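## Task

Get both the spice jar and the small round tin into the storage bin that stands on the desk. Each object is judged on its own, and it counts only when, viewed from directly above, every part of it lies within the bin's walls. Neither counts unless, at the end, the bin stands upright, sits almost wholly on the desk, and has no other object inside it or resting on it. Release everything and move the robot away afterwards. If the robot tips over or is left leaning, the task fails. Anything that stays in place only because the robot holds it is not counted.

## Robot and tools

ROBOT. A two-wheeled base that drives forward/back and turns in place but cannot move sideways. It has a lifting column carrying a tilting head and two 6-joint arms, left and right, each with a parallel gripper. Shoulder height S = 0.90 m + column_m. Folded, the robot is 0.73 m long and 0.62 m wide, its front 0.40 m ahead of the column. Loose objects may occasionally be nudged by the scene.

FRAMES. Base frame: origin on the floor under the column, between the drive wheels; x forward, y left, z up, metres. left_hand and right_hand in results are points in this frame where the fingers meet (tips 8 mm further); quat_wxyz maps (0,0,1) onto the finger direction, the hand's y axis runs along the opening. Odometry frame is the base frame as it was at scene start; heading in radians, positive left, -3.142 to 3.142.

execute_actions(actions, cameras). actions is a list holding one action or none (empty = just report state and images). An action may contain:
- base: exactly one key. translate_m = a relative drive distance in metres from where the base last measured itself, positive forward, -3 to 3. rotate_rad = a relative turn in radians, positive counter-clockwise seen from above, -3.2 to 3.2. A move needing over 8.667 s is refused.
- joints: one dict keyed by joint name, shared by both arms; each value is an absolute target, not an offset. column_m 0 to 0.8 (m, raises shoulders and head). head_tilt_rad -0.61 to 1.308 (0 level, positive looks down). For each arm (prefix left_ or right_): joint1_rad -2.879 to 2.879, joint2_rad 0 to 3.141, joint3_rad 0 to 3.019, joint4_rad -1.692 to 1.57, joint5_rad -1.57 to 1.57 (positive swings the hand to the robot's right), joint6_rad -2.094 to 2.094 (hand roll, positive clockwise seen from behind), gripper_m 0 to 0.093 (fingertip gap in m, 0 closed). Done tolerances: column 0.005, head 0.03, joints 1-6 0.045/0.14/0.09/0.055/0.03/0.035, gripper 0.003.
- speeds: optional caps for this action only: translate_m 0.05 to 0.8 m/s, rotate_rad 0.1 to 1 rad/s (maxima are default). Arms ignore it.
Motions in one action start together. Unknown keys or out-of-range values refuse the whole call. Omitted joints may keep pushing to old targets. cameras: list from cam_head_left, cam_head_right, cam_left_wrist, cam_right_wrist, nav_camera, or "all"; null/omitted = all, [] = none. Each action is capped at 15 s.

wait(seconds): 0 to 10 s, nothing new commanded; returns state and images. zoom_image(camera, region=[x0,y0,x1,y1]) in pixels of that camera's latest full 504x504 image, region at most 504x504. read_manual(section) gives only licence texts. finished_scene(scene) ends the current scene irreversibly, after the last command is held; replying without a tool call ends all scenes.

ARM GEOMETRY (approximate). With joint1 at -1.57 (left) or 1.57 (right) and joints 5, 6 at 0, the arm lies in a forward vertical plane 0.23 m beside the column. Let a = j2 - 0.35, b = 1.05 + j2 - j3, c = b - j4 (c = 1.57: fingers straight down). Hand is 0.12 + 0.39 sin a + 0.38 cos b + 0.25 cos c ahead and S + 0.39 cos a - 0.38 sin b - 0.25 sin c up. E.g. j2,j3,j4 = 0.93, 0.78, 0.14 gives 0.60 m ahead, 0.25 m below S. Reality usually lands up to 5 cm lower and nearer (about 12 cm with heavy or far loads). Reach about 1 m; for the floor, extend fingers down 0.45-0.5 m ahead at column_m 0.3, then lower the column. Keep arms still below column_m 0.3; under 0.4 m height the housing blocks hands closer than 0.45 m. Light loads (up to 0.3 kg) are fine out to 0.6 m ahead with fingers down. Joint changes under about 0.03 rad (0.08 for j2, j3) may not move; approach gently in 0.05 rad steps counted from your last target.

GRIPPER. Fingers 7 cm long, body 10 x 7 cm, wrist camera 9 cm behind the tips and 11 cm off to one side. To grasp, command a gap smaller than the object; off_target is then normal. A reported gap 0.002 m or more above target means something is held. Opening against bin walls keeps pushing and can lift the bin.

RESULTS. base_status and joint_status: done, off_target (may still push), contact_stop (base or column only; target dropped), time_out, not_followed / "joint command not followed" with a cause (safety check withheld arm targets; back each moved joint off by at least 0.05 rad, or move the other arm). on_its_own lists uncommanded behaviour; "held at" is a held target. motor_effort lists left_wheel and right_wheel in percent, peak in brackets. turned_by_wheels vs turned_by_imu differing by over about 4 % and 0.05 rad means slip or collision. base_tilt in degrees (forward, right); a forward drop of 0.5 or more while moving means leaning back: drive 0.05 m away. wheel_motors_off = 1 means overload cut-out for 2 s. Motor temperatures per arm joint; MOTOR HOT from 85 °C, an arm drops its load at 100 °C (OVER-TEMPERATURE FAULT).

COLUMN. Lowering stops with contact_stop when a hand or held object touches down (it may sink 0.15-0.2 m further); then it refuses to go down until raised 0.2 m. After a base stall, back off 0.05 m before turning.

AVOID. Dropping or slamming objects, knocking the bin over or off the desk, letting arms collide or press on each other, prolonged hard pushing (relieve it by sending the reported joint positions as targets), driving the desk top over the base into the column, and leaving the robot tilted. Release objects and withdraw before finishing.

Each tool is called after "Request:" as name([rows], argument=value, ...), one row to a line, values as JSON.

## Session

Request:
execute_actions([
  {"joints":{"head_tilt_rad":0.5}},
])

Scene clock: 0.80 s.
Joint torques (N m, as the arm reports them, + toward a larger angle): left_arm=[-0.63 -6.48 -0.89 -1.26  0.04  0.04] | right_arm=[ 0.76 -7.89 -1.09 -1.03 -0.1   0.16]
Motor temperatures (°C, as the motors report them): left_arm=[24 25 26 24 26 25] | right_arm=[23 26 24 23 24 24]
base_odometry: x=+0.000 y=+0.000 heading=+0.000 (m, m, rad; odometry frame)
turned_by_wheels: +0.000 (rad since the last result)
turned_by_imu: +0.000 (rad since the last result)
base_tilt: forward=-0.2 right=-0.1 (deg)
base_status: not commanded
joint_positions: column_m=+0.556 head_tilt_rad=+0.518 left_joint1_rad=-1.553 left_joint2_rad=+0.885 left_joint3_rad=+0.398 left_joint4_rad=-0.919 left_joint5_rad=-0.052 left_joint6_rad=+0.043 left_gripper_m=+0.095 right_joint1_rad=+1.567 right_joint2_rad=+0.879 right_joint3_rad=+0.416 right_joint4_rad=-0.959 right_joint5_rad=-0.041 right_joint6_rad=-0.014 right_gripper_m=+0.095
joint_status: all done
wheel_motors_off: 0
motor_effort: left_wheel=+2(3) right_wheel=+2(4) (%)
left_hand: x=+0.1453 y=+0.2372 z=+1.2509 quat_wxyz=(+0.428, -0.023, -0.903, -0.019) (m; base frame)
right_hand: x=+0.1502 y=-0.2191 z=+1.2554 quat_wxyz=(+0.434, -0.004, -0.901, -0.021) (m; base frame)
pictures: cam_head_left, cam_head_right, cam_left_wrist, cam_right_wrist, nav_camera
Images, in order (width x height): cam_head_left 504x504, cam_head_right 504x504, cam_left_wrist 504x504, cam_right_wrist 504x504, nav_camera 504x504.

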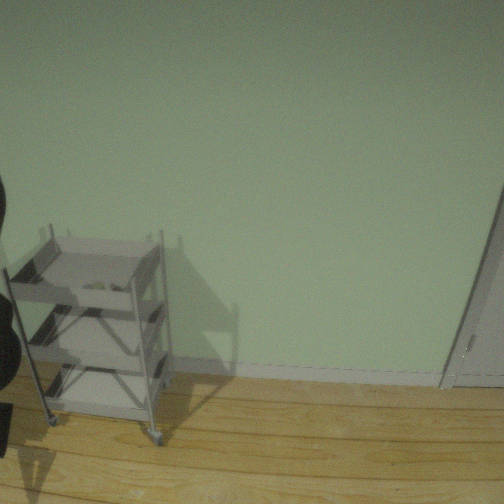

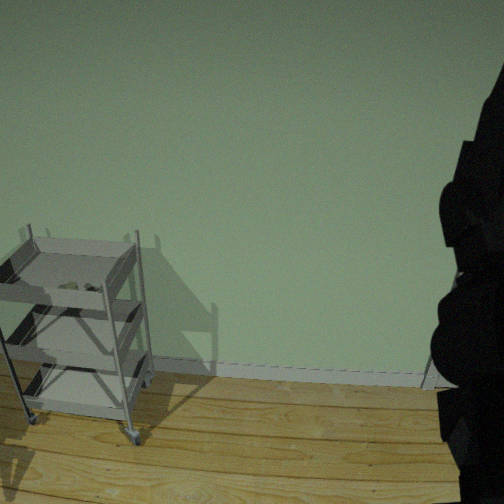

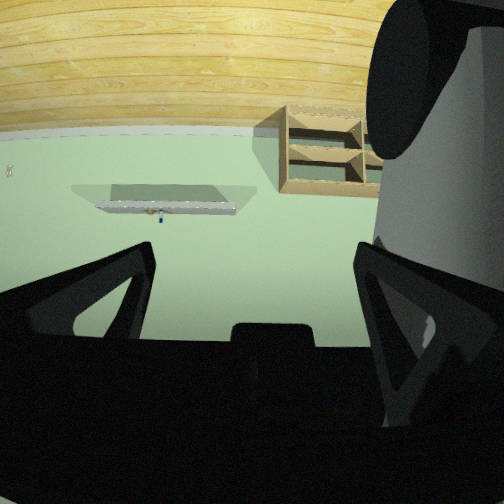

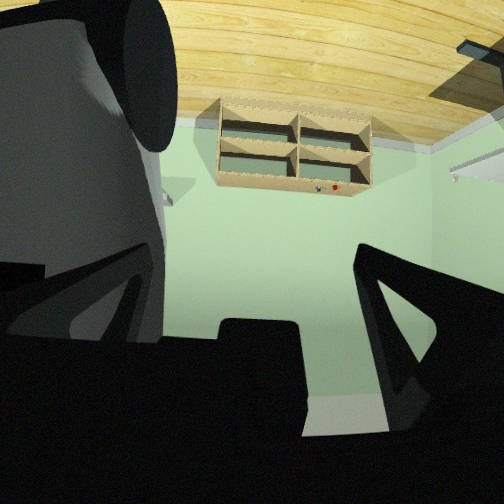

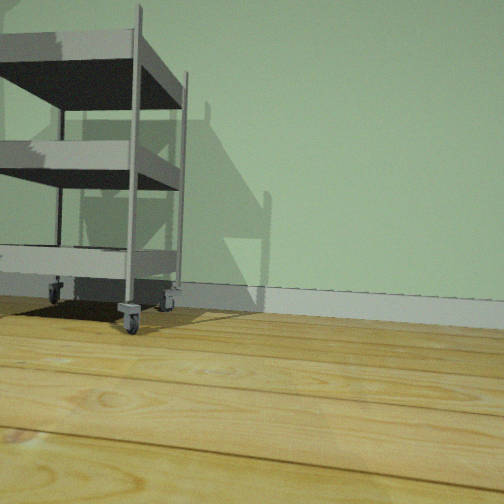

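Request:
execute_actions([
  {"base":{"rotate_rad":0.24}},
], cameras=[])

Request:
execute_actions([
  {"base":{"translate_m":0.5},"joints":{"head_tilt_rad":0.7,"column_m":0.5,"left_joint2_rad":1.3,"left_joint3_rad":1.6,"left_joint4_rad":-0.82,"left_joint1_rad":-1.57,"left_joint5_rad":0}},
], cameras=["cam_head_left","cam_head_right","cam_left_wrist"])

Scene clock: 3.43 s.
Joint torques (N m, as the arm reports them, + toward a larger angle): left_arm=[-0.7  -6.78 -0.99 -1.26  0.04  0.04] | right_arm=[ 0.89 -8.02 -0.99 -1.08 -0.08  0.15]
Motor temperatures (°C, as the motors report them): left_arm=[24 25 26 24 26 25] | right_arm=[23 27 24 23 24 24]
base_odometry: x=+0.000 y=+0.000 heading=+0.239 (m, m, rad; odometry frame)
turned_by_wheels: +0.239 (rad since the last result)
turned_by_imu: +0.239 (rad since the last result)
base_tilt: forward=-0.2 right=-0.1 (deg)
base_status: done
joint_positions: column_m=+0.556 head_tilt_rad=+0.518 left_joint1_rad=-1.553 left_joint2_rad=+0.885 left_joint3_rad=+0.398 left_joint4_rad=-0.919 left_joint5_rad=-0.052 left_joint6_rad=+0.043 left_gripper_m=+0.095 right_joint1_rad=+1.567 right_joint2_rad=+0.879 right_joint3_rad=+0.416 right_joint4_rad=-0.959 right_joint5_rad=-0.041 right_joint6_rad=-0.014 right_gripper_m=+0.095
joint_status: not commanded
wheel_motors_off: 0
motor_effort: left_wheel=-3(28) right_wheel=+2(29) (%)
left_hand: x=+0.1453 y=+0.2372 z=+1.2509 quat_wxyz=(+0.428, -0.023, -0.903, -0.019) (m; base frame)
right_hand: x=+0.1502 y=-0.2191 z=+1.2554 quat_wxyz=(+0.434, -0.004, -0.901, -0.021) (m; base frame)
pictures: none
No camera images: the call's "cameras" was empty. Leave "cameras" out to get every camera's image.

Scene clock: 6.03 s.
Joint torques (N m, as the arm reports them, + toward a larger angle): left_arm=[ -1.44 -21.59   6.     0.41   0.18   0.05] | right_arm=[ 1.03 -8.15 -0.9  -1.02 -0.09  0.13]
Motor temperatures (°C, as the motors report them): left_arm=[24 26 26 24 26 25] | right_arm=[23 27 24 23 24 24]
base_odometry: x=+0.486 y=+0.118 heading=+0.239 (m, m, rad; odometry frame)
turned_by_wheels: +0.000 (rad since the last result)
turned_by_imu: -0.001 (rad since the last result)
base_tilt: forward=-0.2 right=-0.1 (deg)
base_status: done
joint_positions: column_m=+0.500 head_tilt_rad=+0.703 left_joint1_rad=-1.558 left_joint2_rad=+1.294 left_joint3_rad=+1.593 left_joint4_rad=-0.826 left_joint5_rad=-0.003 left_joint6_rad=+0.043 left_gripper_m=+0.095 right_joint1_rad=+1.567 right_joint2_rad=+0.879 right_joint3_rad=+0.416 right_joint4_rad=-0.959 right_joint5_rad=-0.041 right_joint6_rad=-0.014 right_gripper_m=+0.095
joint_status: all done
wheel_motors_off: 0
motor_effort: left_wheel=+1(38) right_wheel=+1(36) (%)
left_hand: x=+0.7156 y=+0.2324 z=+1.1213 quat_wxyz=(+0.002, -0.018, -1.000, -0.007) (m; base frame)
right_hand: x=+0.1506 y=-0.2191 z=+1.1994 quat_wxyz=(+0.434, -0.004, -0.901, -0.021) (m; base frame)
pictures: cam_head_left, cam_head_right, cam_left_wrist
Images, in order (width x height): cam_head_left 504x504, cam_head_right 504x504, cam_left_wrist 504x504.

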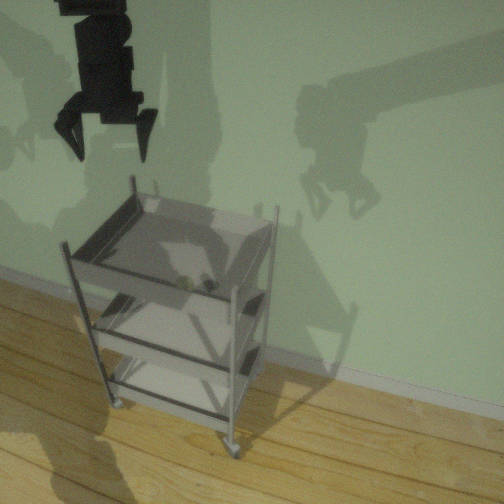

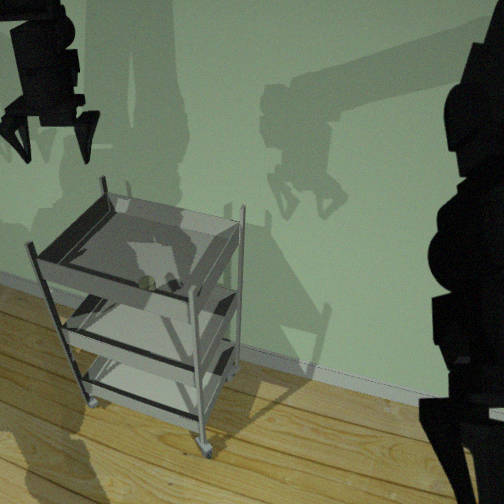

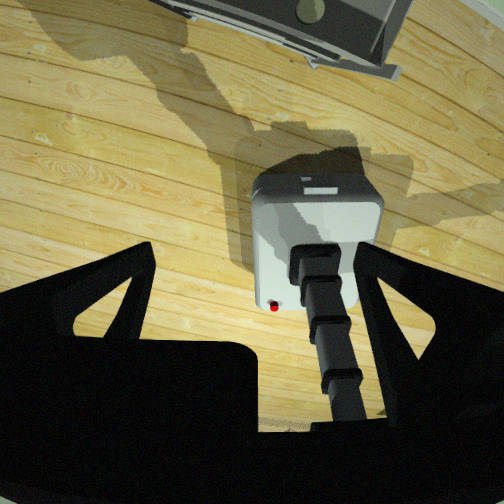

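Likely the jar, upside down.

Request:
execute_actions([
  {"base":{"rotate_rad":-0.08}},
], cameras=[])

Request:
execute_actions([
  {"base":{"translate_m":0.13},"joints":{"column_m":0.3,"left_joint6_rad":0.25}},
], cameras=["cam_head_left","cam_left_wrist"])

Scene clock: 7.77 s.
Joint torques (N m, as the arm reports them, + toward a larger angle): left_arm=[ -0.84 -20.94   6.06   0.39   0.14   0.04] | right_arm=[ 0.94 -8.01 -0.76 -1.06 -0.1   0.15]
Motor temperatures (°C, as the motors report them): left_arm=[24 26 26 24 26 25] | right_arm=[23 27 24 23 24 24]
base_odometry: x=+0.486 y=+0.118 heading=+0.160 (m, m, rad; odometry frame)
turned_by_wheels: -0.079 (rad since the last result)
turned_by_imu: -0.079 (rad since the last result)
base_tilt: forward=-0.2 right=-0.2 (deg)
base_status: done
joint_positions: column_m=+0.500 head_tilt_rad=+0.703 left_joint1_rad=-1.565 left_joint2_rad=+1.294 left_joint3_rad=+1.593 left_joint4_rad=-0.826 left_joint5_rad=-0.002 left_joint6_rad=+0.043 left_gripper_m=+0.095 right_joint1_rad=+1.567 right_joint2_rad=+0.879 right_joint3_rad=+0.416 right_joint4_rad=-0.959 right_joint5_rad=-0.041 right_joint6_rad=-0.014 right_gripper_m=+0.095
joint_status: not commanded
wheel_motors_off: 0
motor_effort: left_wheel=-1(27) right_wheel=-2(33) (%)
left_hand: x=+0.7156 y=+0.2282 z=+1.1212 quat_wxyz=(+0.002, -0.020, -1.000, -0.004) (m; base frame)
right_hand: x=+0.1506 y=-0.2191 z=+1.1994 quat_wxyz=(+0.434, -0.004, -0.901, -0.021) (m; base frame)
pictures: none
No camera images: the call's "cameras" was empty. Leave "cameras" out to get every camera's image.

Scene clock: 10.90 s.
Joint torques (N m, as the arm reports them, + toward a larger angle): left_arm=[ -1.05 -21.01   6.07   0.31   0.16   0.16] | right_arm=[ 0.83 -8.13 -1.08 -1.05 -0.09  0.15]
Motor temperatures (°C, as the motors report them): left_arm=[24 26 27 24 26 25] | right_arm=[23 27 24 23 24 24]
base_odometry: x=+0.614 y=+0.139 heading=+0.159 (m, m, rad; odometry frame)
turned_by_wheels: +0.000 (rad since the last result)
turned_by_imu: +0.000 (rad since the last result)
base_tilt: forward=-0.1 right=-0.1 (deg)
base_status: done
joint_positions: column_m=+0.300 head_tilt_rad=+0.703 left_joint1_rad=-1.565 left_joint2_rad=+1.294 left_joint3_rad=+1.592 left_joint4_rad=-0.826 left_joint5_rad=-0.002 left_joint6_rad=+0.237 left_gripper_m=+0.095 right_joint1_rad=+1.567 right_joint2_rad=+0.879 right_joint3_rad=+0.417 right_joint4_rad=-0.959 right_joint5_rad=-0.041 right_joint6_rad=-0.014 right_gripper_m=+0.095
joint_status: all done
wheel_motors_off: 0
motor_effort: left_wheel=+1(29) right_wheel=+1(43) (%)
left_hand: x=+0.7153 y=+0.2282 z=+0.9210 quat_wxyz=(+0.002, -0.117, -0.993, -0.003) (m; base frame)
right_hand: x=+0.1510 y=-0.2191 z=+0.9993 quat_wxyz=(+0.433, -0.004, -0.901, -0.021) (m; base frame)
pictures: cam_head_left, cam_left_wrist
Images, in order (width x height): cam_head_left 504x504, cam_left_wrist 504x504.

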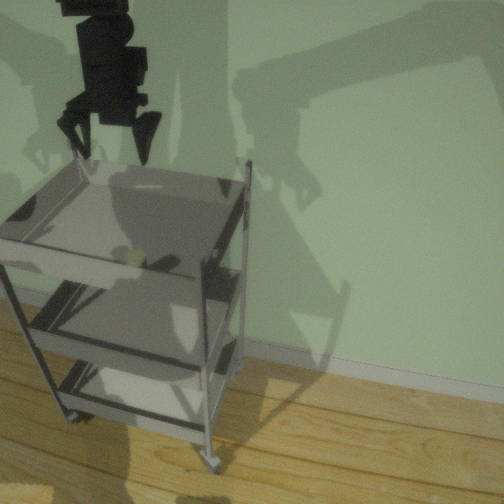

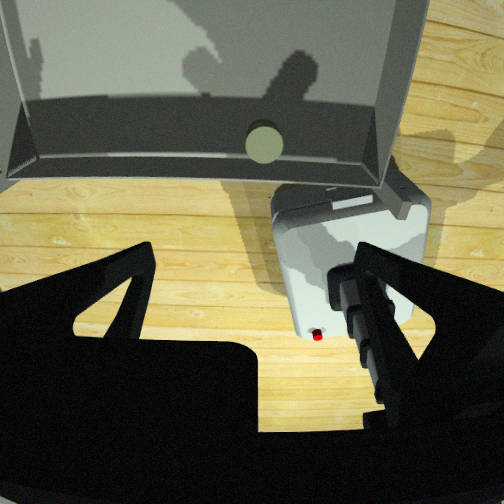

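Request:
execute_actions([
  {"base":{"rotate_rad":-0.015},"joints":{"column_m":0.15}},
], cameras=["cam_head_left","cam_left_wrist"])

Scene clock: 13.93 s.
Joint torques (N m, as the arm reports them, + toward a larger angle): left_arm=[ -1.02 -21.07   5.9    0.3    0.15   0.16] | right_arm=[ 0.92 -7.88 -1.13 -1.05 -0.09  0.16]
Motor temperatures (°C, as the motors report them): left_arm=[24 26 27 24 26 25] | right_arm=[23 27 24 23 24 24]
base_odometry: x=+0.614 y=+0.139 heading=+0.146 (m, m, rad; odometry frame)
turned_by_wheels: -0.014 (rad since the last result)
turned_by_imu: -0.012 (rad since the last result)
base_tilt: forward=-0.1 right=-0.2 (deg)
base_status: done
joint_positions: column_m=+0.150 head_tilt_rad=+0.703 left_joint1_rad=-1.566 left_joint2_rad=+1.294 left_joint3_rad=+1.592 left_joint4_rad=-0.826 left_joint5_rad=-0.002 left_joint6_rad=+0.237 left_gripper_m=+0.095 right_joint1_rad=+1.567 right_joint2_rad=+0.879 right_joint3_rad=+0.417 right_joint4_rad=-0.959 right_joint5_rad=-0.041 right_joint6_rad=-0.014 right_gripper_m=+0.095
joint_status: all done
wheel_motors_off: 0
motor_effort: left_wheel=+2(36) right_wheel=-1(37) (%)
left_hand: x=+0.7153 y=+0.2273 z=+0.7710 quat_wxyz=(+0.002, -0.117, -0.993, -0.002) (m; base frame)
right_hand: x=+0.1510 y=-0.2191 z=+0.8493 quat_wxyz=(+0.433, -0.004, -0.901, -0.021) (m; base frame)
pictures: cam_head_left, cam_left_wrist
Images, in order (width x height): cam_head_left 504x504, cam_left_wrist 504x504.

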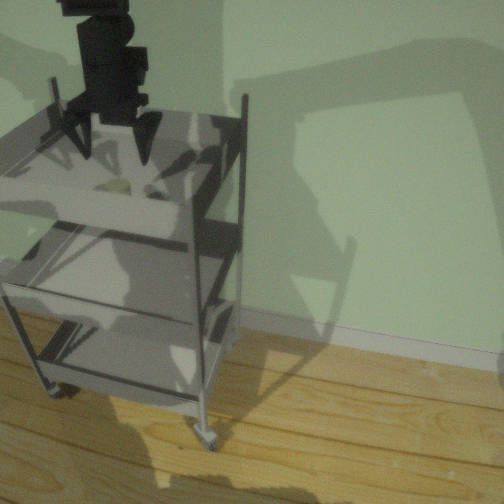

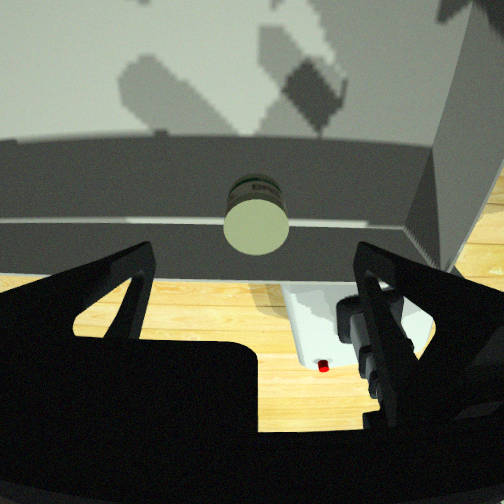

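Request:
execute_actions([
  {"base":{"translate_m":-0.025},"joints":{"column_m":0.1}},
], cameras=["cam_head_left","cam_left_wrist"])

Scene clock: 16.13 s.
Joint torques (N m, as the arm reports them, + toward a larger angle): left_arm=[ -0.81 -20.86   5.99   0.37   0.16   0.16] | right_arm=[ 0.58 -7.92 -0.82 -1.01 -0.09  0.16]
Motor temperatures (°C, as the motors report them): left_arm=[24 26 27 24 26 25] | right_arm=[23 27 24 23 24 24]
base_odometry: x=+0.590 y=+0.135 heading=+0.147 (m, m, rad; odometry frame)
turned_by_wheels: +0.001 (rad since the last result)
turned_by_imu: +0.002 (rad since the last result)
base_tilt: forward=-0.2 right=-0.2 (deg)
base_status: done
joint_positions: column_m=+0.100 head_tilt_rad=+0.704 left_joint1_rad=-1.566 left_joint2_rad=+1.294 left_joint3_rad=+1.590 left_joint4_rad=-0.826 left_joint5_rad=-0.002 left_joint6_rad=+0.237 left_gripper_m=+0.095 right_joint1_rad=+1.567 right_joint2_rad=+0.879 right_joint3_rad=+0.414 right_joint4_rad=-0.959 right_joint5_rad=-0.041 right_joint6_rad=-0.014 right_gripper_m=+0.095
joint_status: all done
wheel_motors_off: 0
motor_effort: left_wheel=+2(38) right_wheel=-3(43) (%)
left_hand: x=+0.7143 y=+0.2273 z=+0.7203 quat_wxyz=(+0.003, -0.117, -0.993, -0.002) (m; base frame)
right_hand: x=+0.1494 y=-0.2191 z=+0.7998 quat_wxyz=(+0.435, -0.004, -0.900, -0.021) (m; base frame)
pictures: cam_head_left, cam_left_wrist
Images, in order (width x height): cam_head_left 504x504, cam_left_wrist 504x504.

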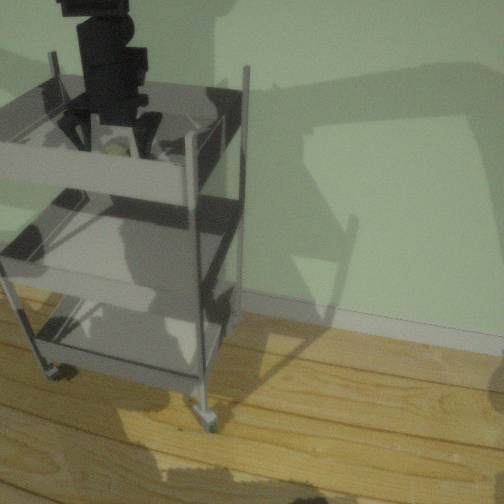

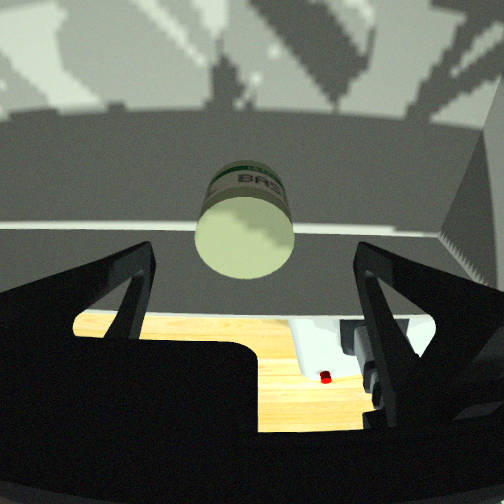

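Request:
execute_actions([
  {"base":{"translate_m":0.01},"joints":{"column_m":0.07}},
], cameras=[])

Request:
execute_actions([
  {"joints":{"left_gripper_m":0.0}},
], cameras=["cam_left_wrist"])

Request:
execute_actions([
  {"joints":{"column_m":0.3}},
], cameras=[])

Request:
execute_actions([
  {"base":{"translate_m":-0.8},"joints":{"column_m":0.6,"head_tilt_rad":0.5,"left_joint2_rad":0.8,"left_joint3_rad":1.1,"left_joint6_rad":0}},
], cameras=[])

Request:
execute_actions([
  {"base":{"rotate_rad":2.65},"joints":{"column_m":0.7}},
], cameras=["cam_head_left","cam_head_right"])

Scene clock: 19.30 s.
Joint torques (N m, as the arm reports them, + toward a larger angle): left_arm=[ -1.06 -21.82   6.17   0.35   0.15   0.15] | right_arm=[ 0.82 -8.23 -1.01 -1.05 -0.08  0.16]
Motor temperatures (°C, as the motors report them): left_arm=[24 27 27 24 26 25] | right_arm=[23 27 24 23 24 24]
base_odometry: x=+0.599 y=+0.137 heading=+0.146 (m, m, rad; odometry frame)
turned_by_wheels: -0.001 (rad since the last result)
turned_by_imu: +0.000 (rad since the last result)
base_tilt: forward=-0.2 right=-0.1 (deg)
base_status: done
joint_positions: column_m=+0.070 head_tilt_rad=+0.704 left_joint1_rad=-1.566 left_joint2_rad=+1.294 left_joint3_rad=+1.590 left_joint4_rad=-0.825 left_joint5_rad=-0.002 left_joint6_rad=+0.238 left_gripper_m=+0.095 right_joint1_rad=+1.567 right_joint2_rad=+0.879 right_joint3_rad=+0.415 right_joint4_rad=-0.959 right_joint5_rad=-0.041 right_joint6_rad=-0.014 right_gripper_m=+0.095
joint_status: all done
wheel_motors_off: 0
motor_effort: left_wheel=-1(27) right_wheel=+1(36) (%)
left_hand: x=+0.7142 y=+0.2273 z=+0.6902 quat_wxyz=(+0.003, -0.118, -0.993, -0.002) (m; base frame)
right_hand: x=+0.1500 y=-0.2191 z=+0.7696 quat_wxyz=(+0.434, -0.004, -0.901, -0.021) (m; base frame)
pictures: none
No camera images: the call's "cameras" was empty. Leave "cameras" out to get every camera's image.

Scene clock: 20.03 s.
Joint torques (N m, as the arm reports them, + toward a larger angle): left_arm=[ -0.9  -21.14   6.18   0.32   0.14   0.16] | right_arm=[ 0.71 -7.77 -0.98 -0.99 -0.08  0.15]
Motor temperatures (°C, as the motors report them): left_arm=[24 27 27 24 26 25] | right_arm=[23 27 24 23 24 24]
base_odometry: x=+0.599 y=+0.137 heading=+0.146 (m, m, rad; odometry frame)
turned_by_wheels: +0.000 (rad since the last result)
turned_by_imu: +0.000 (rad since the last result)
base_tilt: forward=-0.2 right=-0.1 (deg)
base_status: not commanded
joint_positions: column_m=+0.070 head_tilt_rad=+0.704 left_joint1_rad=-1.566 left_joint2_rad=+1.294 left_joint3_rad=+1.590 left_joint4_rad=-0.825 left_joint5_rad=-0.001 left_joint6_rad=+0.238 left_gripper_m=+0.036 right_joint1_rad=+1.567 right_joint2_rad=+0.879 right_joint3_rad=+0.415 right_joint4_rad=-0.959 right_joint5_rad=-0.041 right_joint6_rad=-0.014 right_gripper_m=+0.095
joint_status: left_gripper_m off_target (ended at +0.036, target +0.000)
wheel_motors_off: 0
motor_effort: left_wheel=-1(1) right_wheel=+2(2) (%)
left_hand: x=+0.7142 y=+0.2272 z=+0.6902 quat_wxyz=(+0.003, -0.118, -0.993, -0.002) (m; base frame)
right_hand: x=+0.1500 y=-0.2191 z=+0.7696 quat_wxyz=(+0.434, -0.004, -0.901, -0.021) (m; base frame)
pictures: cam_left_wrist
Images, in order (width x height): cam_left_wrist 504x504.

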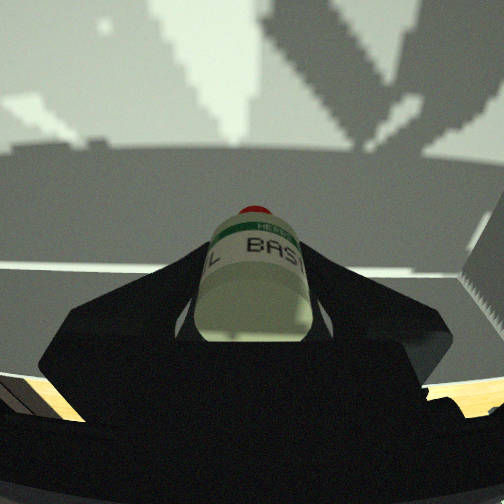

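Scene clock: 23.60 s.
Joint torques (N m, as the arm reports them, + toward a larger angle): left_arm=[ -0.92 -21.34   6.21   0.33   0.14   0.15] | right_arm=[ 0.92 -7.86 -0.89 -1.03 -0.07  0.15]
Motor temperatures (°C, as the motors report them): left_arm=[24 27 27 24 26 25] | right_arm=[23 27 24 23 24 24]
base_odometry: x=+0.599 y=+0.137 heading=+0.146 (m, m, rad; odometry frame)
turned_by_wheels: +0.000 (rad since the last result)
turned_by_imu: +0.001 (rad since the last result)
base_tilt: forward=-0.2 right=-0.2 (deg)
base_status: not commanded
joint_positions: column_m=+0.300 head_tilt_rad=+0.704 left_joint1_rad=-1.566 left_joint2_rad=+1.294 left_joint3_rad=+1.590 left_joint4_rad=-0.825 left_joint5_rad=-0.001 left_joint6_rad=+0.238 left_gripper_m=+0.036 right_joint1_rad=+1.567 right_joint2_rad=+0.879 right_joint3_rad=+0.415 right_joint4_rad=-0.959 right_joint5_rad=-0.041 right_joint6_rad=-0.014 right_gripper_m=+0.095
joint_status: all done
wheel_motors_off: 0
motor_effort: left_wheel=+0(3) right_wheel=+4(2) (%)
left_hand: x=+0.7141 y=+0.2272 z=+0.9198 quat_wxyz=(+0.003, -0.118, -0.993, -0.002) (m; base frame)
right_hand: x=+0.1500 y=-0.2191 z=+0.9995 quat_wxyz=(+0.434, -0.004, -0.901, -0.021) (m; base frame)
pictures: none
No camera images: the call's "cameras" was empty. Leave "cameras" out to get every camera's image.

Scene clock: 28.07 s.
Joint torques (N m, as the arm reports them, + toward a larger angle): left_arm=[ -0.97 -14.88   6.17   0.34   0.11  -0.06] | right_arm=[ 0.85 -8.3  -0.83 -1.03 -0.08  0.15]
Motor temperatures (°C, as the motors report them): left_arm=[24 27 27 24 26 25] | right_arm=[23 27 24 23 24 24]
base_odometry: x=-0.192 y=+0.020 heading=+0.146 (m, m, rad; odometry frame)
turned_by_wheels: +0.000 (rad since the last result)
turned_by_imu: +0.004 (rad since the last result)
base_tilt: forward=-0.1 right=-0.2 (deg)
base_status: done
joint_positions: column_m=+0.600 head_tilt_rad=+0.518 left_joint1_rad=-1.566 left_joint2_rad=+0.796 left_joint3_rad=+1.092 left_joint4_rad=-0.825 left_joint5_rad=-0.001 left_joint6_rad=+0.013 left_gripper_m=+0.036 right_joint1_rad=+1.567 right_joint2_rad=+0.879 right_joint3_rad=+0.413 right_joint4_rad=-0.959 right_joint5_rad=-0.041 right_joint6_rad=-0.014 right_gripper_m=+0.095
joint_status: all done
wheel_motors_off: 0
motor_effort: left_wheel=+0(32) right_wheel=-1(48) (%)
left_hand: x=+0.5689 y=+0.2264 z=+1.3421 quat_wxyz=(+0.003, -0.005, -1.000, -0.002) (m; base frame)
right_hand: x=+0.1490 y=-0.2191 z=+1.2998 quat_wxyz=(+0.435, -0.004, -0.900, -0.021) (m; base frame)
pictures: none
No camera images: the call's "cameras" was empty. Leave "cameras" out to get every camera's image.

Scene clock: 32.03 s.
Joint torques (N m, as the arm reports them, + toward a larger angle): left_arm=[ -0.72 -14.64   6.06   0.35   0.11  -0.06] | right_arm=[ 0.9  -7.84 -0.81 -1.08 -0.09  0.14]
Motor temperatures (°C, as the motors report them): left_arm=[24 27 28 24 26 25] | right_arm=[23 27 24 23 24 24]
base_odometry: x=-0.192 y=+0.020 heading=+2.796 (m, m, rad; odometry frame)
turned_by_wheels: +2.649 (rad since the last result)
turned_by_imu: +2.662 (rad since the last result)
base_tilt: forward=-0.2 right=-0.2 (deg)
base_status: done
joint_positions: column_m=+0.700 head_tilt_rad=+0.518 left_joint1_rad=-1.566 left_joint2_rad=+0.796 left_joint3_rad=+1.092 left_joint4_rad=-0.825 left_joint5_rad=-0.001 left_joint6_rad=+0.013 left_gripper_m=+0.036 right_joint1_rad=+1.567 right_joint2_rad=+0.879 right_joint3_rad=+0.413 right_joint4_rad=-0.959 right_joint5_rad=-0.041 right_joint6_rad=-0.014 right_gripper_m=+0.095
joint_status: all done
wheel_motors_off: 0
motor_effort: left_wheel=-3(27) right_wheel=+2(36) (%)
left_hand: x=+0.5689 y=+0.2264 z=+1.4420 quat_wxyz=(+0.003, -0.005, -1.000, -0.002) (m; base frame)
right_hand: x=+0.1490 y=-0.2191 z=+1.3998 quat_wxyz=(+0.435, -0.004, -0.900, -0.021) (m; base frame)
pictures: cam_head_left, cam_head_right
Images, in order (width x height): cam_head_left 504x504, cam_head_right 504x504.

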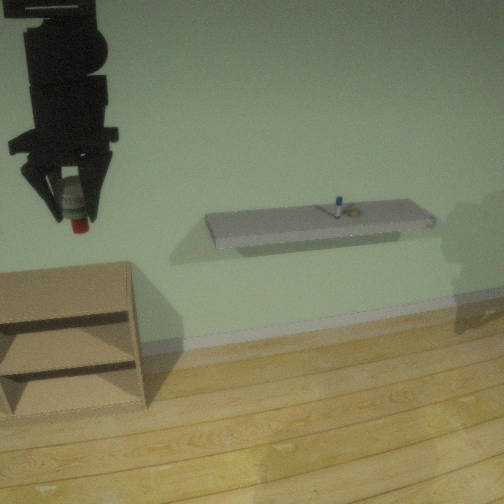

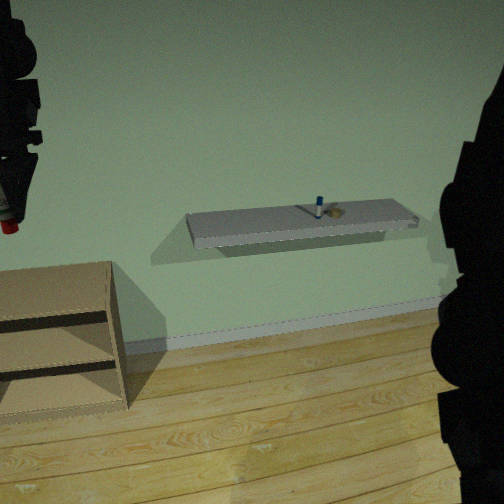

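Request:
execute_actions([
  {"base":{"rotate_rad":-0.14}},
], cameras=[])

Request:
execute_actions([
  {"base":{"translate_m":0.95},"joints":{"head_tilt_rad":0.7,"column_m":0.6,"right_joint2_rad":1.3,"right_joint3_rad":1.6,"right_joint4_rad":-0.82,"right_joint5_rad":0}},
], cameras=["cam_head_left","cam_head_right","cam_right_wrist"])

Scene clock: 34.07 s.
Joint torques (N m, as the arm reports them, + toward a larger angle): left_arm=[ -0.95 -14.53   6.09   0.32   0.12  -0.05] | right_arm=[ 0.77 -8.01 -0.69 -1.05 -0.08  0.15]
Motor temperatures (°C, as the motors report them): left_arm=[24 27 28 24 26 25] | right_arm=[23 27 24 23 24 24]
base_odometry: x=-0.192 y=+0.020 heading=+2.656 (m, m, rad; odometry frame)
turned_by_wheels: -0.139 (rad since the last result)
turned_by_imu: -0.140 (rad since the last result)
base_tilt: forward=-0.2 right=-0.1 (deg)
base_status: done
joint_positions: column_m=+0.700 head_tilt_rad=+0.518 left_joint1_rad=-1.566 left_joint2_rad=+0.796 left_joint3_rad=+1.092 left_joint4_rad=-0.825 left_joint5_rad=-0.001 left_joint6_rad=+0.013 left_gripper_m=+0.036 right_joint1_rad=+1.567 right_joint2_rad=+0.879 right_joint3_rad=+0.413 right_joint4_rad=-0.959 right_joint5_rad=-0.041 right_joint6_rad=-0.014 right_gripper_m=+0.095
joint_status: not commanded
wheel_motors_off: 0
motor_effort: left_wheel=+4(18) right_wheel=-3(21) (%)
left_hand: x=+0.5689 y=+0.2264 z=+1.4420 quat_wxyz=(+0.003, -0.005, -1.000, -0.002) (m; base frame)
right_hand: x=+0.1490 y=-0.2191 z=+1.3998 quat_wxyz=(+0.435, -0.004, -0.900, -0.021) (m; base frame)
pictures: none
No camera images: the call's "cameras" was empty. Leave "cameras" out to get every camera's image.

Scene clock: 37.50 s.
Joint torques (N m, as the arm reports them, + toward a larger angle): left_arm=[ -0.97 -14.66   6.13   0.38   0.12  -0.06] | right_arm=[  0.44 -22.86   9.09   0.56   0.     0.16]
Motor temperatures (°C, as the motors report them): left_arm=[24 27 28 24 26 25] | right_arm=[23 27 25 23 24 24]
base_odometry: x=-1.032 y=+0.463 heading=+2.657 (m, m, rad; odometry frame)
turned_by_wheels: +0.001 (rad since the last result)
turned_by_imu: -0.001 (rad since the last result)
base_tilt: forward=-0.1 right=-0.1 (deg)
base_status: done
joint_positions: column_m=+0.600 head_tilt_rad=+0.703 left_joint1_rad=-1.566 left_joint2_rad=+0.797 left_joint3_rad=+1.091 left_joint4_rad=-0.825 left_joint5_rad=-0.001 left_joint6_rad=+0.013 left_gripper_m=+0.036 right_joint1_rad=+1.567 right_joint2_rad=+1.310 right_joint3_rad=+1.575 right_joint4_rad=-0.822 right_joint5_rad=-0.002 right_joint6_rad=-0.014 right_gripper_m=+0.095
joint_status: all done
wheel_motors_off: 0
motor_effort: left_wheel=+2(45) right_wheel=-2(37) (%)
left_hand: x=+0.5684 y=+0.2264 z=+1.3417 quat_wxyz=(+0.004, -0.005, -1.000, -0.002) (m; base frame)
right_hand: x=+0.7028 y=-0.2271 z=+1.2065 quat_wxyz=(+0.017, +0.006, -1.000, +0.000) (m; base frame)
pictures: cam_head_left, cam_head_right, cam_right_wrist
Images, in order (width x height): cam_head_left 504x504, cam_head_right 504x504, cam_right_wrist 504x504.

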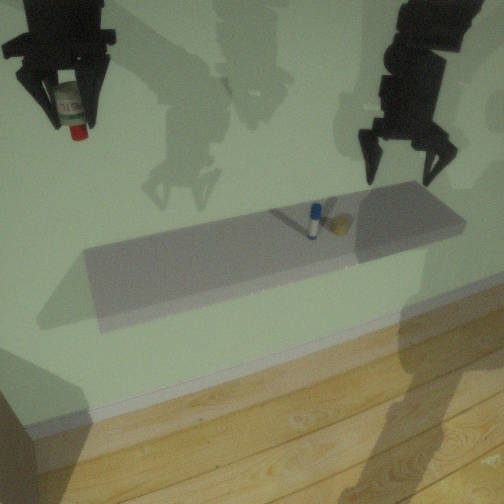

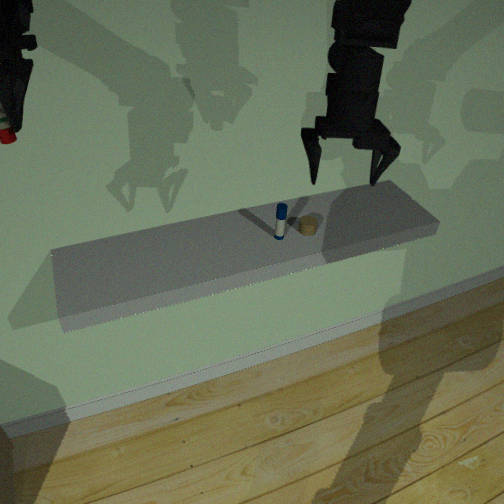

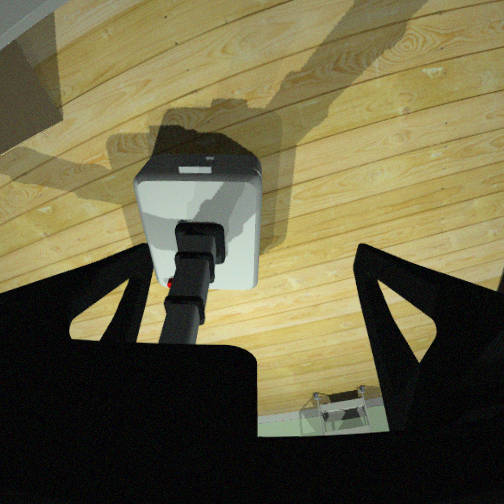

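Request:
execute_actions([
  {"base":{"translate_m":0.33},"joints":{"column_m":0.5,"left_joint2_rad":0.5,"left_joint3_rad":0.6,"left_joint4_rad":-0.62}},
], cameras=["cam_head_right","cam_right_wrist"])

Scene clock: 40.93 s.
Joint torques (N m, as the arm reports them, + toward a larger angle): left_arm=[-0.93 -7.96  5.54  0.44  0.12 -0.06] | right_arm=[  0.95 -22.71   9.     0.67   0.01   0.16]
Motor temperatures (°C, as the motors report them): left_arm=[24 27 28 24 26 25] | right_arm=[23 28 25 23 24 24]
base_odometry: x=-1.325 y=+0.617 heading=+2.658 (m, m, rad; odometry frame)
turned_by_wheels: +0.001 (rad since the last result)
turned_by_imu: +0.001 (rad since the last result)
base_tilt: forward=-0.2 right=-0.2 (deg)
base_status: done
joint_positions: column_m=+0.500 head_tilt_rad=+0.703 left_joint1_rad=-1.566 left_joint2_rad=+0.500 left_joint3_rad=+0.583 left_joint4_rad=-0.632 left_joint5_rad=-0.001 left_joint6_rad=+0.013 left_gripper_m=+0.036 right_joint1_rad=+1.567 right_joint2_rad=+1.310 right_joint3_rad=+1.576 right_joint4_rad=-0.822 right_joint5_rad=-0.002 right_joint6_rad=-0.014 right_gripper_m=+0.095
joint_status: all done
wheel_motors_off: 0
motor_effort: left_wheel=+1(33) right_wheel=-1(37) (%)
left_hand: x=+0.3947 y=+0.2261 z=+1.2230 quat_wxyz=(+0.012, -0.005, -1.000, -0.002) (m; base frame)
right_hand: x=+0.7030 y=-0.2271 z=+1.1066 quat_wxyz=(+0.016, +0.006, -1.000, +0.000) (m; base frame)
pictures: cam_head_right, cam_right_wrist
Images, in order (width x height): cam_head_right 504x504, cam_right_wrist 504x504.

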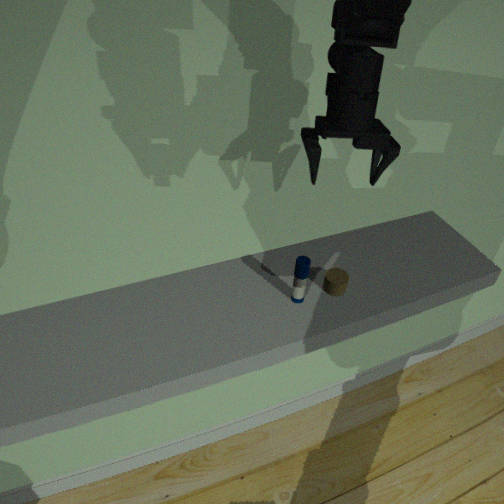

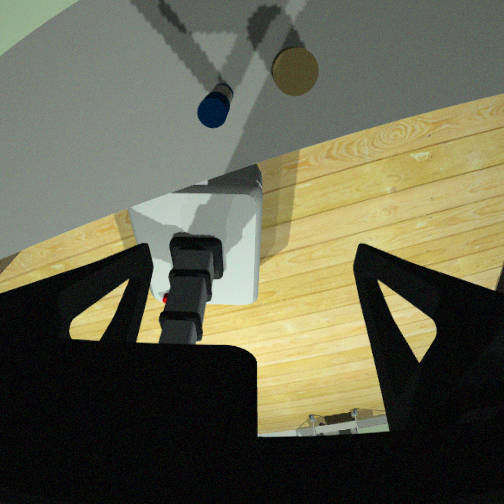

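Request:
execute_actions([
  {"base":{"rotate_rad":-0.05}},
], cameras=[])

Request:
execute_actions([
  {"base":{"translate_m":0.05},"joints":{"column_m":0.4}},
], cameras=["cam_right_wrist"])

Request:
execute_actions([
  {"joints":{"right_joint6_rad":1.1}},
], cameras=["cam_head_right","cam_right_wrist"])

Scene clock: 42.93 s.
Joint torques (N m, as the arm reports them, + toward a larger angle): left_arm=[-0.99 -7.75  5.45  0.47  0.11 -0.07] | right_arm=[  0.33 -22.64   8.94   0.54  -0.04   0.15]
Motor temperatures (°C, as the motors report them): left_arm=[24 26 28 24 26 25] | right_arm=[23 28 25 23 24 24]
base_odometry: x=-1.325 y=+0.617 heading=+2.609 (m, m, rad; odometry frame)
turned_by_wheels: -0.049 (rad since the last result)
turned_by_imu: -0.048 (rad since the last result)
base_tilt: forward=-0.2 right=-0.1 (deg)
base_status: done
joint_positions: column_m=+0.500 head_tilt_rad=+0.703 left_joint1_rad=-1.566 left_joint2_rad=+0.500 left_joint3_rad=+0.583 left_joint4_rad=-0.632 left_joint5_rad=-0.001 left_joint6_rad=+0.013 left_gripper_m=+0.036 right_joint1_rad=+1.566 right_joint2_rad=+1.310 right_joint3_rad=+1.576 right_joint4_rad=-0.822 right_joint5_rad=-0.001 right_joint6_rad=-0.014 right_gripper_m=+0.095
joint_status: not commanded
wheel_motors_off: 0
motor_effort: left_wheel=+0(35) right_wheel=+1(36) (%)
left_hand: x=+0.3947 y=+0.2261 z=+1.2230 quat_wxyz=(+0.012, -0.005, -1.000, -0.002) (m; base frame)
right_hand: x=+0.7030 y=-0.2281 z=+1.1066 quat_wxyz=(+0.016, +0.006, -1.000, +0.002) (m; base frame)
pictures: none
No camera images: the call's "cameras" was empty. Leave "cameras" out to get every camera's image.

Scene clock: 44.80 s.
Joint torques (N m, as the arm reports them, + toward a larger angle): left_arm=[-0.93 -8.09  5.17  0.47  0.12 -0.06] | right_arm=[  0.96 -22.93   8.7    0.64  -0.03   0.16]
Motor temperatures (°C, as the motors report them): left_arm=[24 26 28 24 26 25] | right_arm=[23 28 26 23 24 24]
base_odometry: x=-1.368 y=+0.642 heading=+2.609 (m, m, rad; odometry frame)
turned_by_wheels: -0.001 (rad since the last result)
turned_by_imu: +0.000 (rad since the last result)
base_tilt: forward=-0.2 right=-0.1 (deg)
base_status: done
joint_positions: column_m=+0.400 head_tilt_rad=+0.703 left_joint1_rad=-1.566 left_joint2_rad=+0.499 left_joint3_rad=+0.585 left_joint4_rad=-0.631 left_joint5_rad=-0.001 left_joint6_rad=+0.013 left_gripper_m=+0.036 right_joint1_rad=+1.566 right_joint2_rad=+1.310 right_joint3_rad=+1.576 right_joint4_rad=-0.822 right_joint5_rad=-0.001 right_joint6_rad=-0.014 right_gripper_m=+0.095
joint_status: all done
wheel_motors_off: 0
motor_effort: left_wheel=+0(30) right_wheel=+1(44) (%)
left_hand: x=+0.3959 y=+0.2261 z=+1.1236 quat_wxyz=(+0.011, -0.005, -1.000, -0.002) (m; base frame)
right_hand: x=+0.7030 y=-0.2281 z=+1.0066 quat_wxyz=(+0.016, +0.006, -1.000, +0.002) (m; base frame)
pictures: cam_right_wrist
Images, in order (width x height): cam_right_wrist 504x504.

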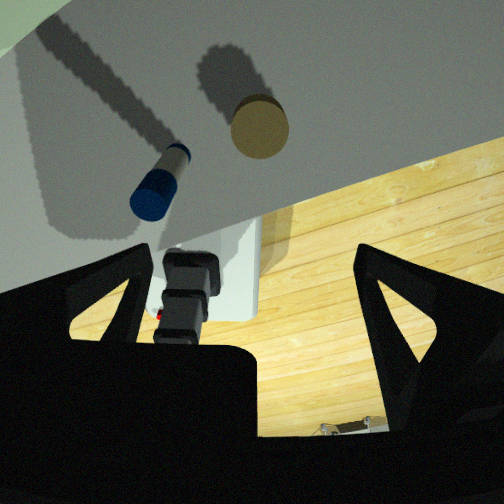

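Scene clock: 46.30 s.
Joint torques (N m, as the arm reports them, + toward a larger angle): left_arm=[-0.86 -7.76  5.38  0.43  0.12 -0.07] | right_arm=[  0.84 -22.89   8.82   0.61   0.04   0.25]
Motor temperatures (°C, as the motors report them): left_arm=[24 26 28 24 26 25] | right_arm=[23 28 26 23 24 24]
base_odometry: x=-1.368 y=+0.642 heading=+2.609 (m, m, rad; odometry frame)
turned_by_wheels: +0.000 (rad since the last result)
turned_by_imu: +0.001 (rad since the last result)
base_tilt: forward=-0.1 right=-0.1 (deg)
base_status: not commanded
joint_positions: column_m=+0.400 head_tilt_rad=+0.703 left_joint1_rad=-1.566 left_joint2_rad=+0.499 left_joint3_rad=+0.585 left_joint4_rad=-0.631 left_joint5_rad=-0.001 left_joint6_rad=+0.013 left_gripper_m=+0.036 right_joint1_rad=+1.566 right_joint2_rad=+1.310 right_joint3_rad=+1.576 right_joint4_rad=-0.822 right_joint5_rad=-0.001 right_joint6_rad=+1.091 right_gripper_m=+0.095
joint_status: all done
wheel_motors_off: 0
motor_effort: left_wheel=+0(2) right_wheel=+1(0) (%)
left_hand: x=+0.3959 y=+0.2261 z=+1.1236 quat_wxyz=(+0.011, -0.005, -1.000, -0.002) (m; base frame)
right_hand: x=+0.7030 y=-0.2281 z=+1.0066 quat_wxyz=(+0.013, -0.520, -0.854, +0.010) (m; base frame)
pictures: cam_head_right, cam_right_wrist
Images, in order (width x height): cam_head_right 504x504, cam_right_wrist 504x504.

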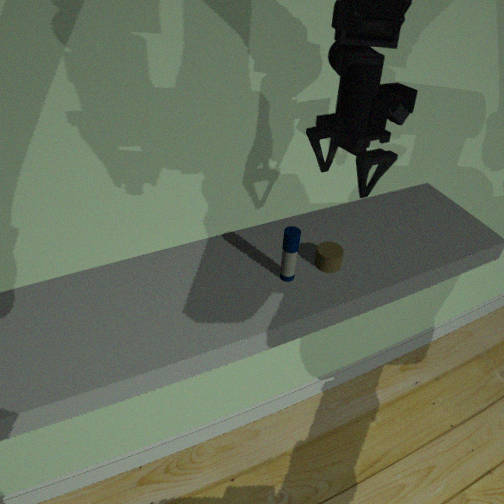

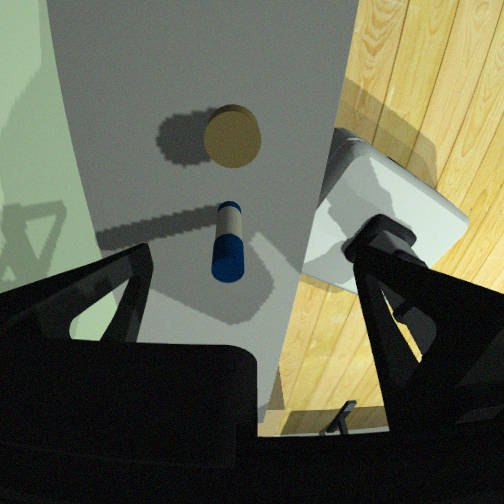

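Request:
execute_actions([
  {"base":{"translate_m":0.018},"joints":{"column_m":0.3}},
], cameras=["cam_head_right","cam_right_wrist"])

Scene clock: 48.67 s.
Joint torques (N m, as the arm reports them, + toward a larger angle): left_arm=[-0.93 -7.92  5.26  0.41  0.11 -0.08] | right_arm=[  0.39 -22.76   8.62   0.52   0.05   0.25]
Motor temperatures (°C, as the motors report them): left_arm=[24 26 28 24 26 25] | right_arm=[23 28 26 23 24 24]
base_odometry: x=-1.383 y=+0.651 heading=+2.608 (m, m, rad; odometry frame)
turned_by_wheels: +0.000 (rad since the last result)
turned_by_imu: +0.000 (rad since the last result)
base_tilt: forward=-0.2 right=-0.1 (deg)
base_status: done
joint_positions: column_m=+0.300 head_tilt_rad=+0.703 left_joint1_rad=-1.566 left_joint2_rad=+0.500 left_joint3_rad=+0.588 left_joint4_rad=-0.630 left_joint5_rad=-0.001 left_joint6_rad=+0.013 left_gripper_m=+0.036 right_joint1_rad=+1.566 right_joint2_rad=+1.310 right_joint3_rad=+1.578 right_joint4_rad=-0.822 right_joint5_rad=-0.001 right_joint6_rad=+1.091 right_gripper_m=+0.095
joint_status: all done
wheel_motors_off: 0
motor_effort: left_wheel=+0(34) right_wheel=+1(36) (%)
left_hand: x=+0.3975 y=+0.2261 z=+1.0238 quat_wxyz=(+0.009, -0.005, -1.000, -0.002) (m; base frame)
right_hand: x=+0.7041 y=-0.2281 z=+0.9072 quat_wxyz=(+0.012, -0.520, -0.854, +0.009) (m; base frame)
pictures: cam_head_right, cam_right_wrist
Images, in order (width x height): cam_head_right 504x504, cam_right_wrist 504x504.

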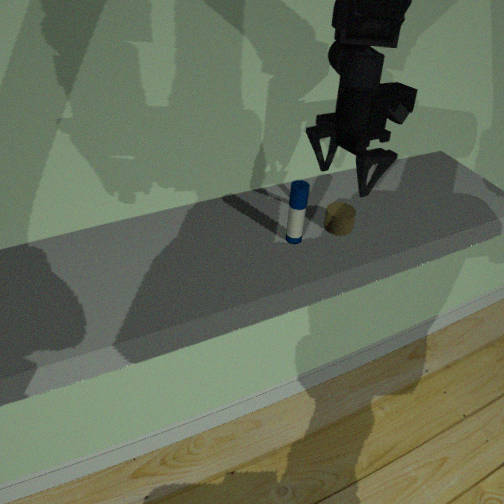

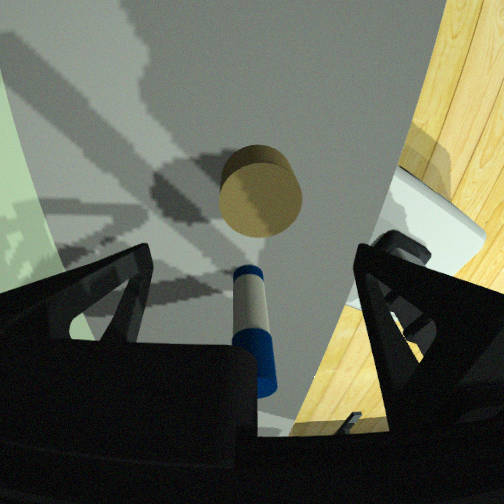

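Request:
execute_actions([
  {"joints":{"column_m":0.24}},
], cameras=["cam_head_right","cam_right_wrist"])

Scene clock: 50.43 s.
Joint torques (N m, as the arm reports them, + toward a larger angle): left_arm=[-0.96 -7.79  5.34  0.39  0.11 -0.07] | right_arm=[  0.64 -22.52   8.69   0.54   0.04   0.26]
Motor temperatures (°C, as the motors report them): left_arm=[24 26 28 24 26 25] | right_arm=[23 28 26 23 24 24]
base_odometry: x=-1.383 y=+0.651 heading=+2.608 (m, m, rad; odometry frame)
turned_by_wheels: +0.000 (rad since the last result)
turned_by_imu: +0.001 (rad since the last result)
base_tilt: forward=-0.2 right=-0.1 (deg)
base_status: not commanded
joint_positions: column_m=+0.240 head_tilt_rad=+0.703 left_joint1_rad=-1.566 left_joint2_rad=+0.500 left_joint3_rad=+0.588 left_joint4_rad=-0.630 left_joint5_rad=-0.001 left_joint6_rad=+0.013 left_gripper_m=+0.036 right_joint1_rad=+1.566 right_joint2_rad=+1.310 right_joint3_rad=+1.578 right_joint4_rad=-0.822 right_joint5_rad=-0.001 right_joint6_rad=+1.091 right_gripper_m=+0.095
joint_status: all done
wheel_motors_off: 0
motor_effort: left_wheel=-1(1) right_wheel=+0(1) (%)
left_hand: x=+0.3975 y=+0.2261 z=+0.9638 quat_wxyz=(+0.009, -0.005, -1.000, -0.002) (m; base frame)
right_hand: x=+0.7041 y=-0.2281 z=+0.8473 quat_wxyz=(+0.012, -0.520, -0.854, +0.009) (m; base frame)
pictures: cam_head_right, cam_right_wrist
Images, in order (width x height): cam_head_right 504x504, cam_right_wrist 504x504.

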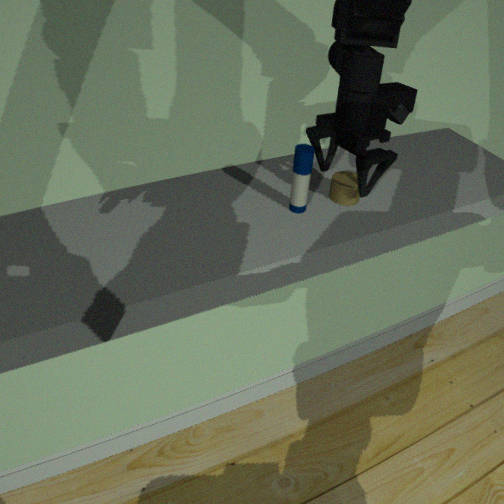

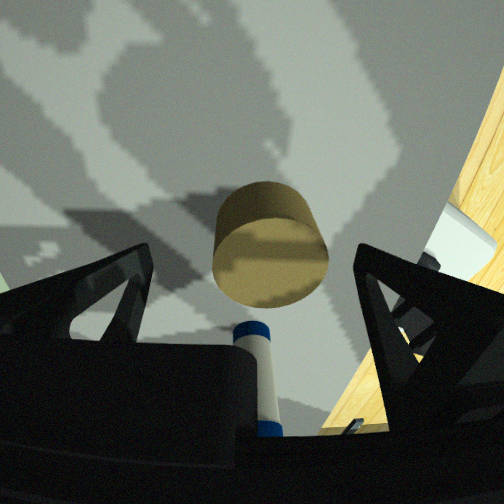

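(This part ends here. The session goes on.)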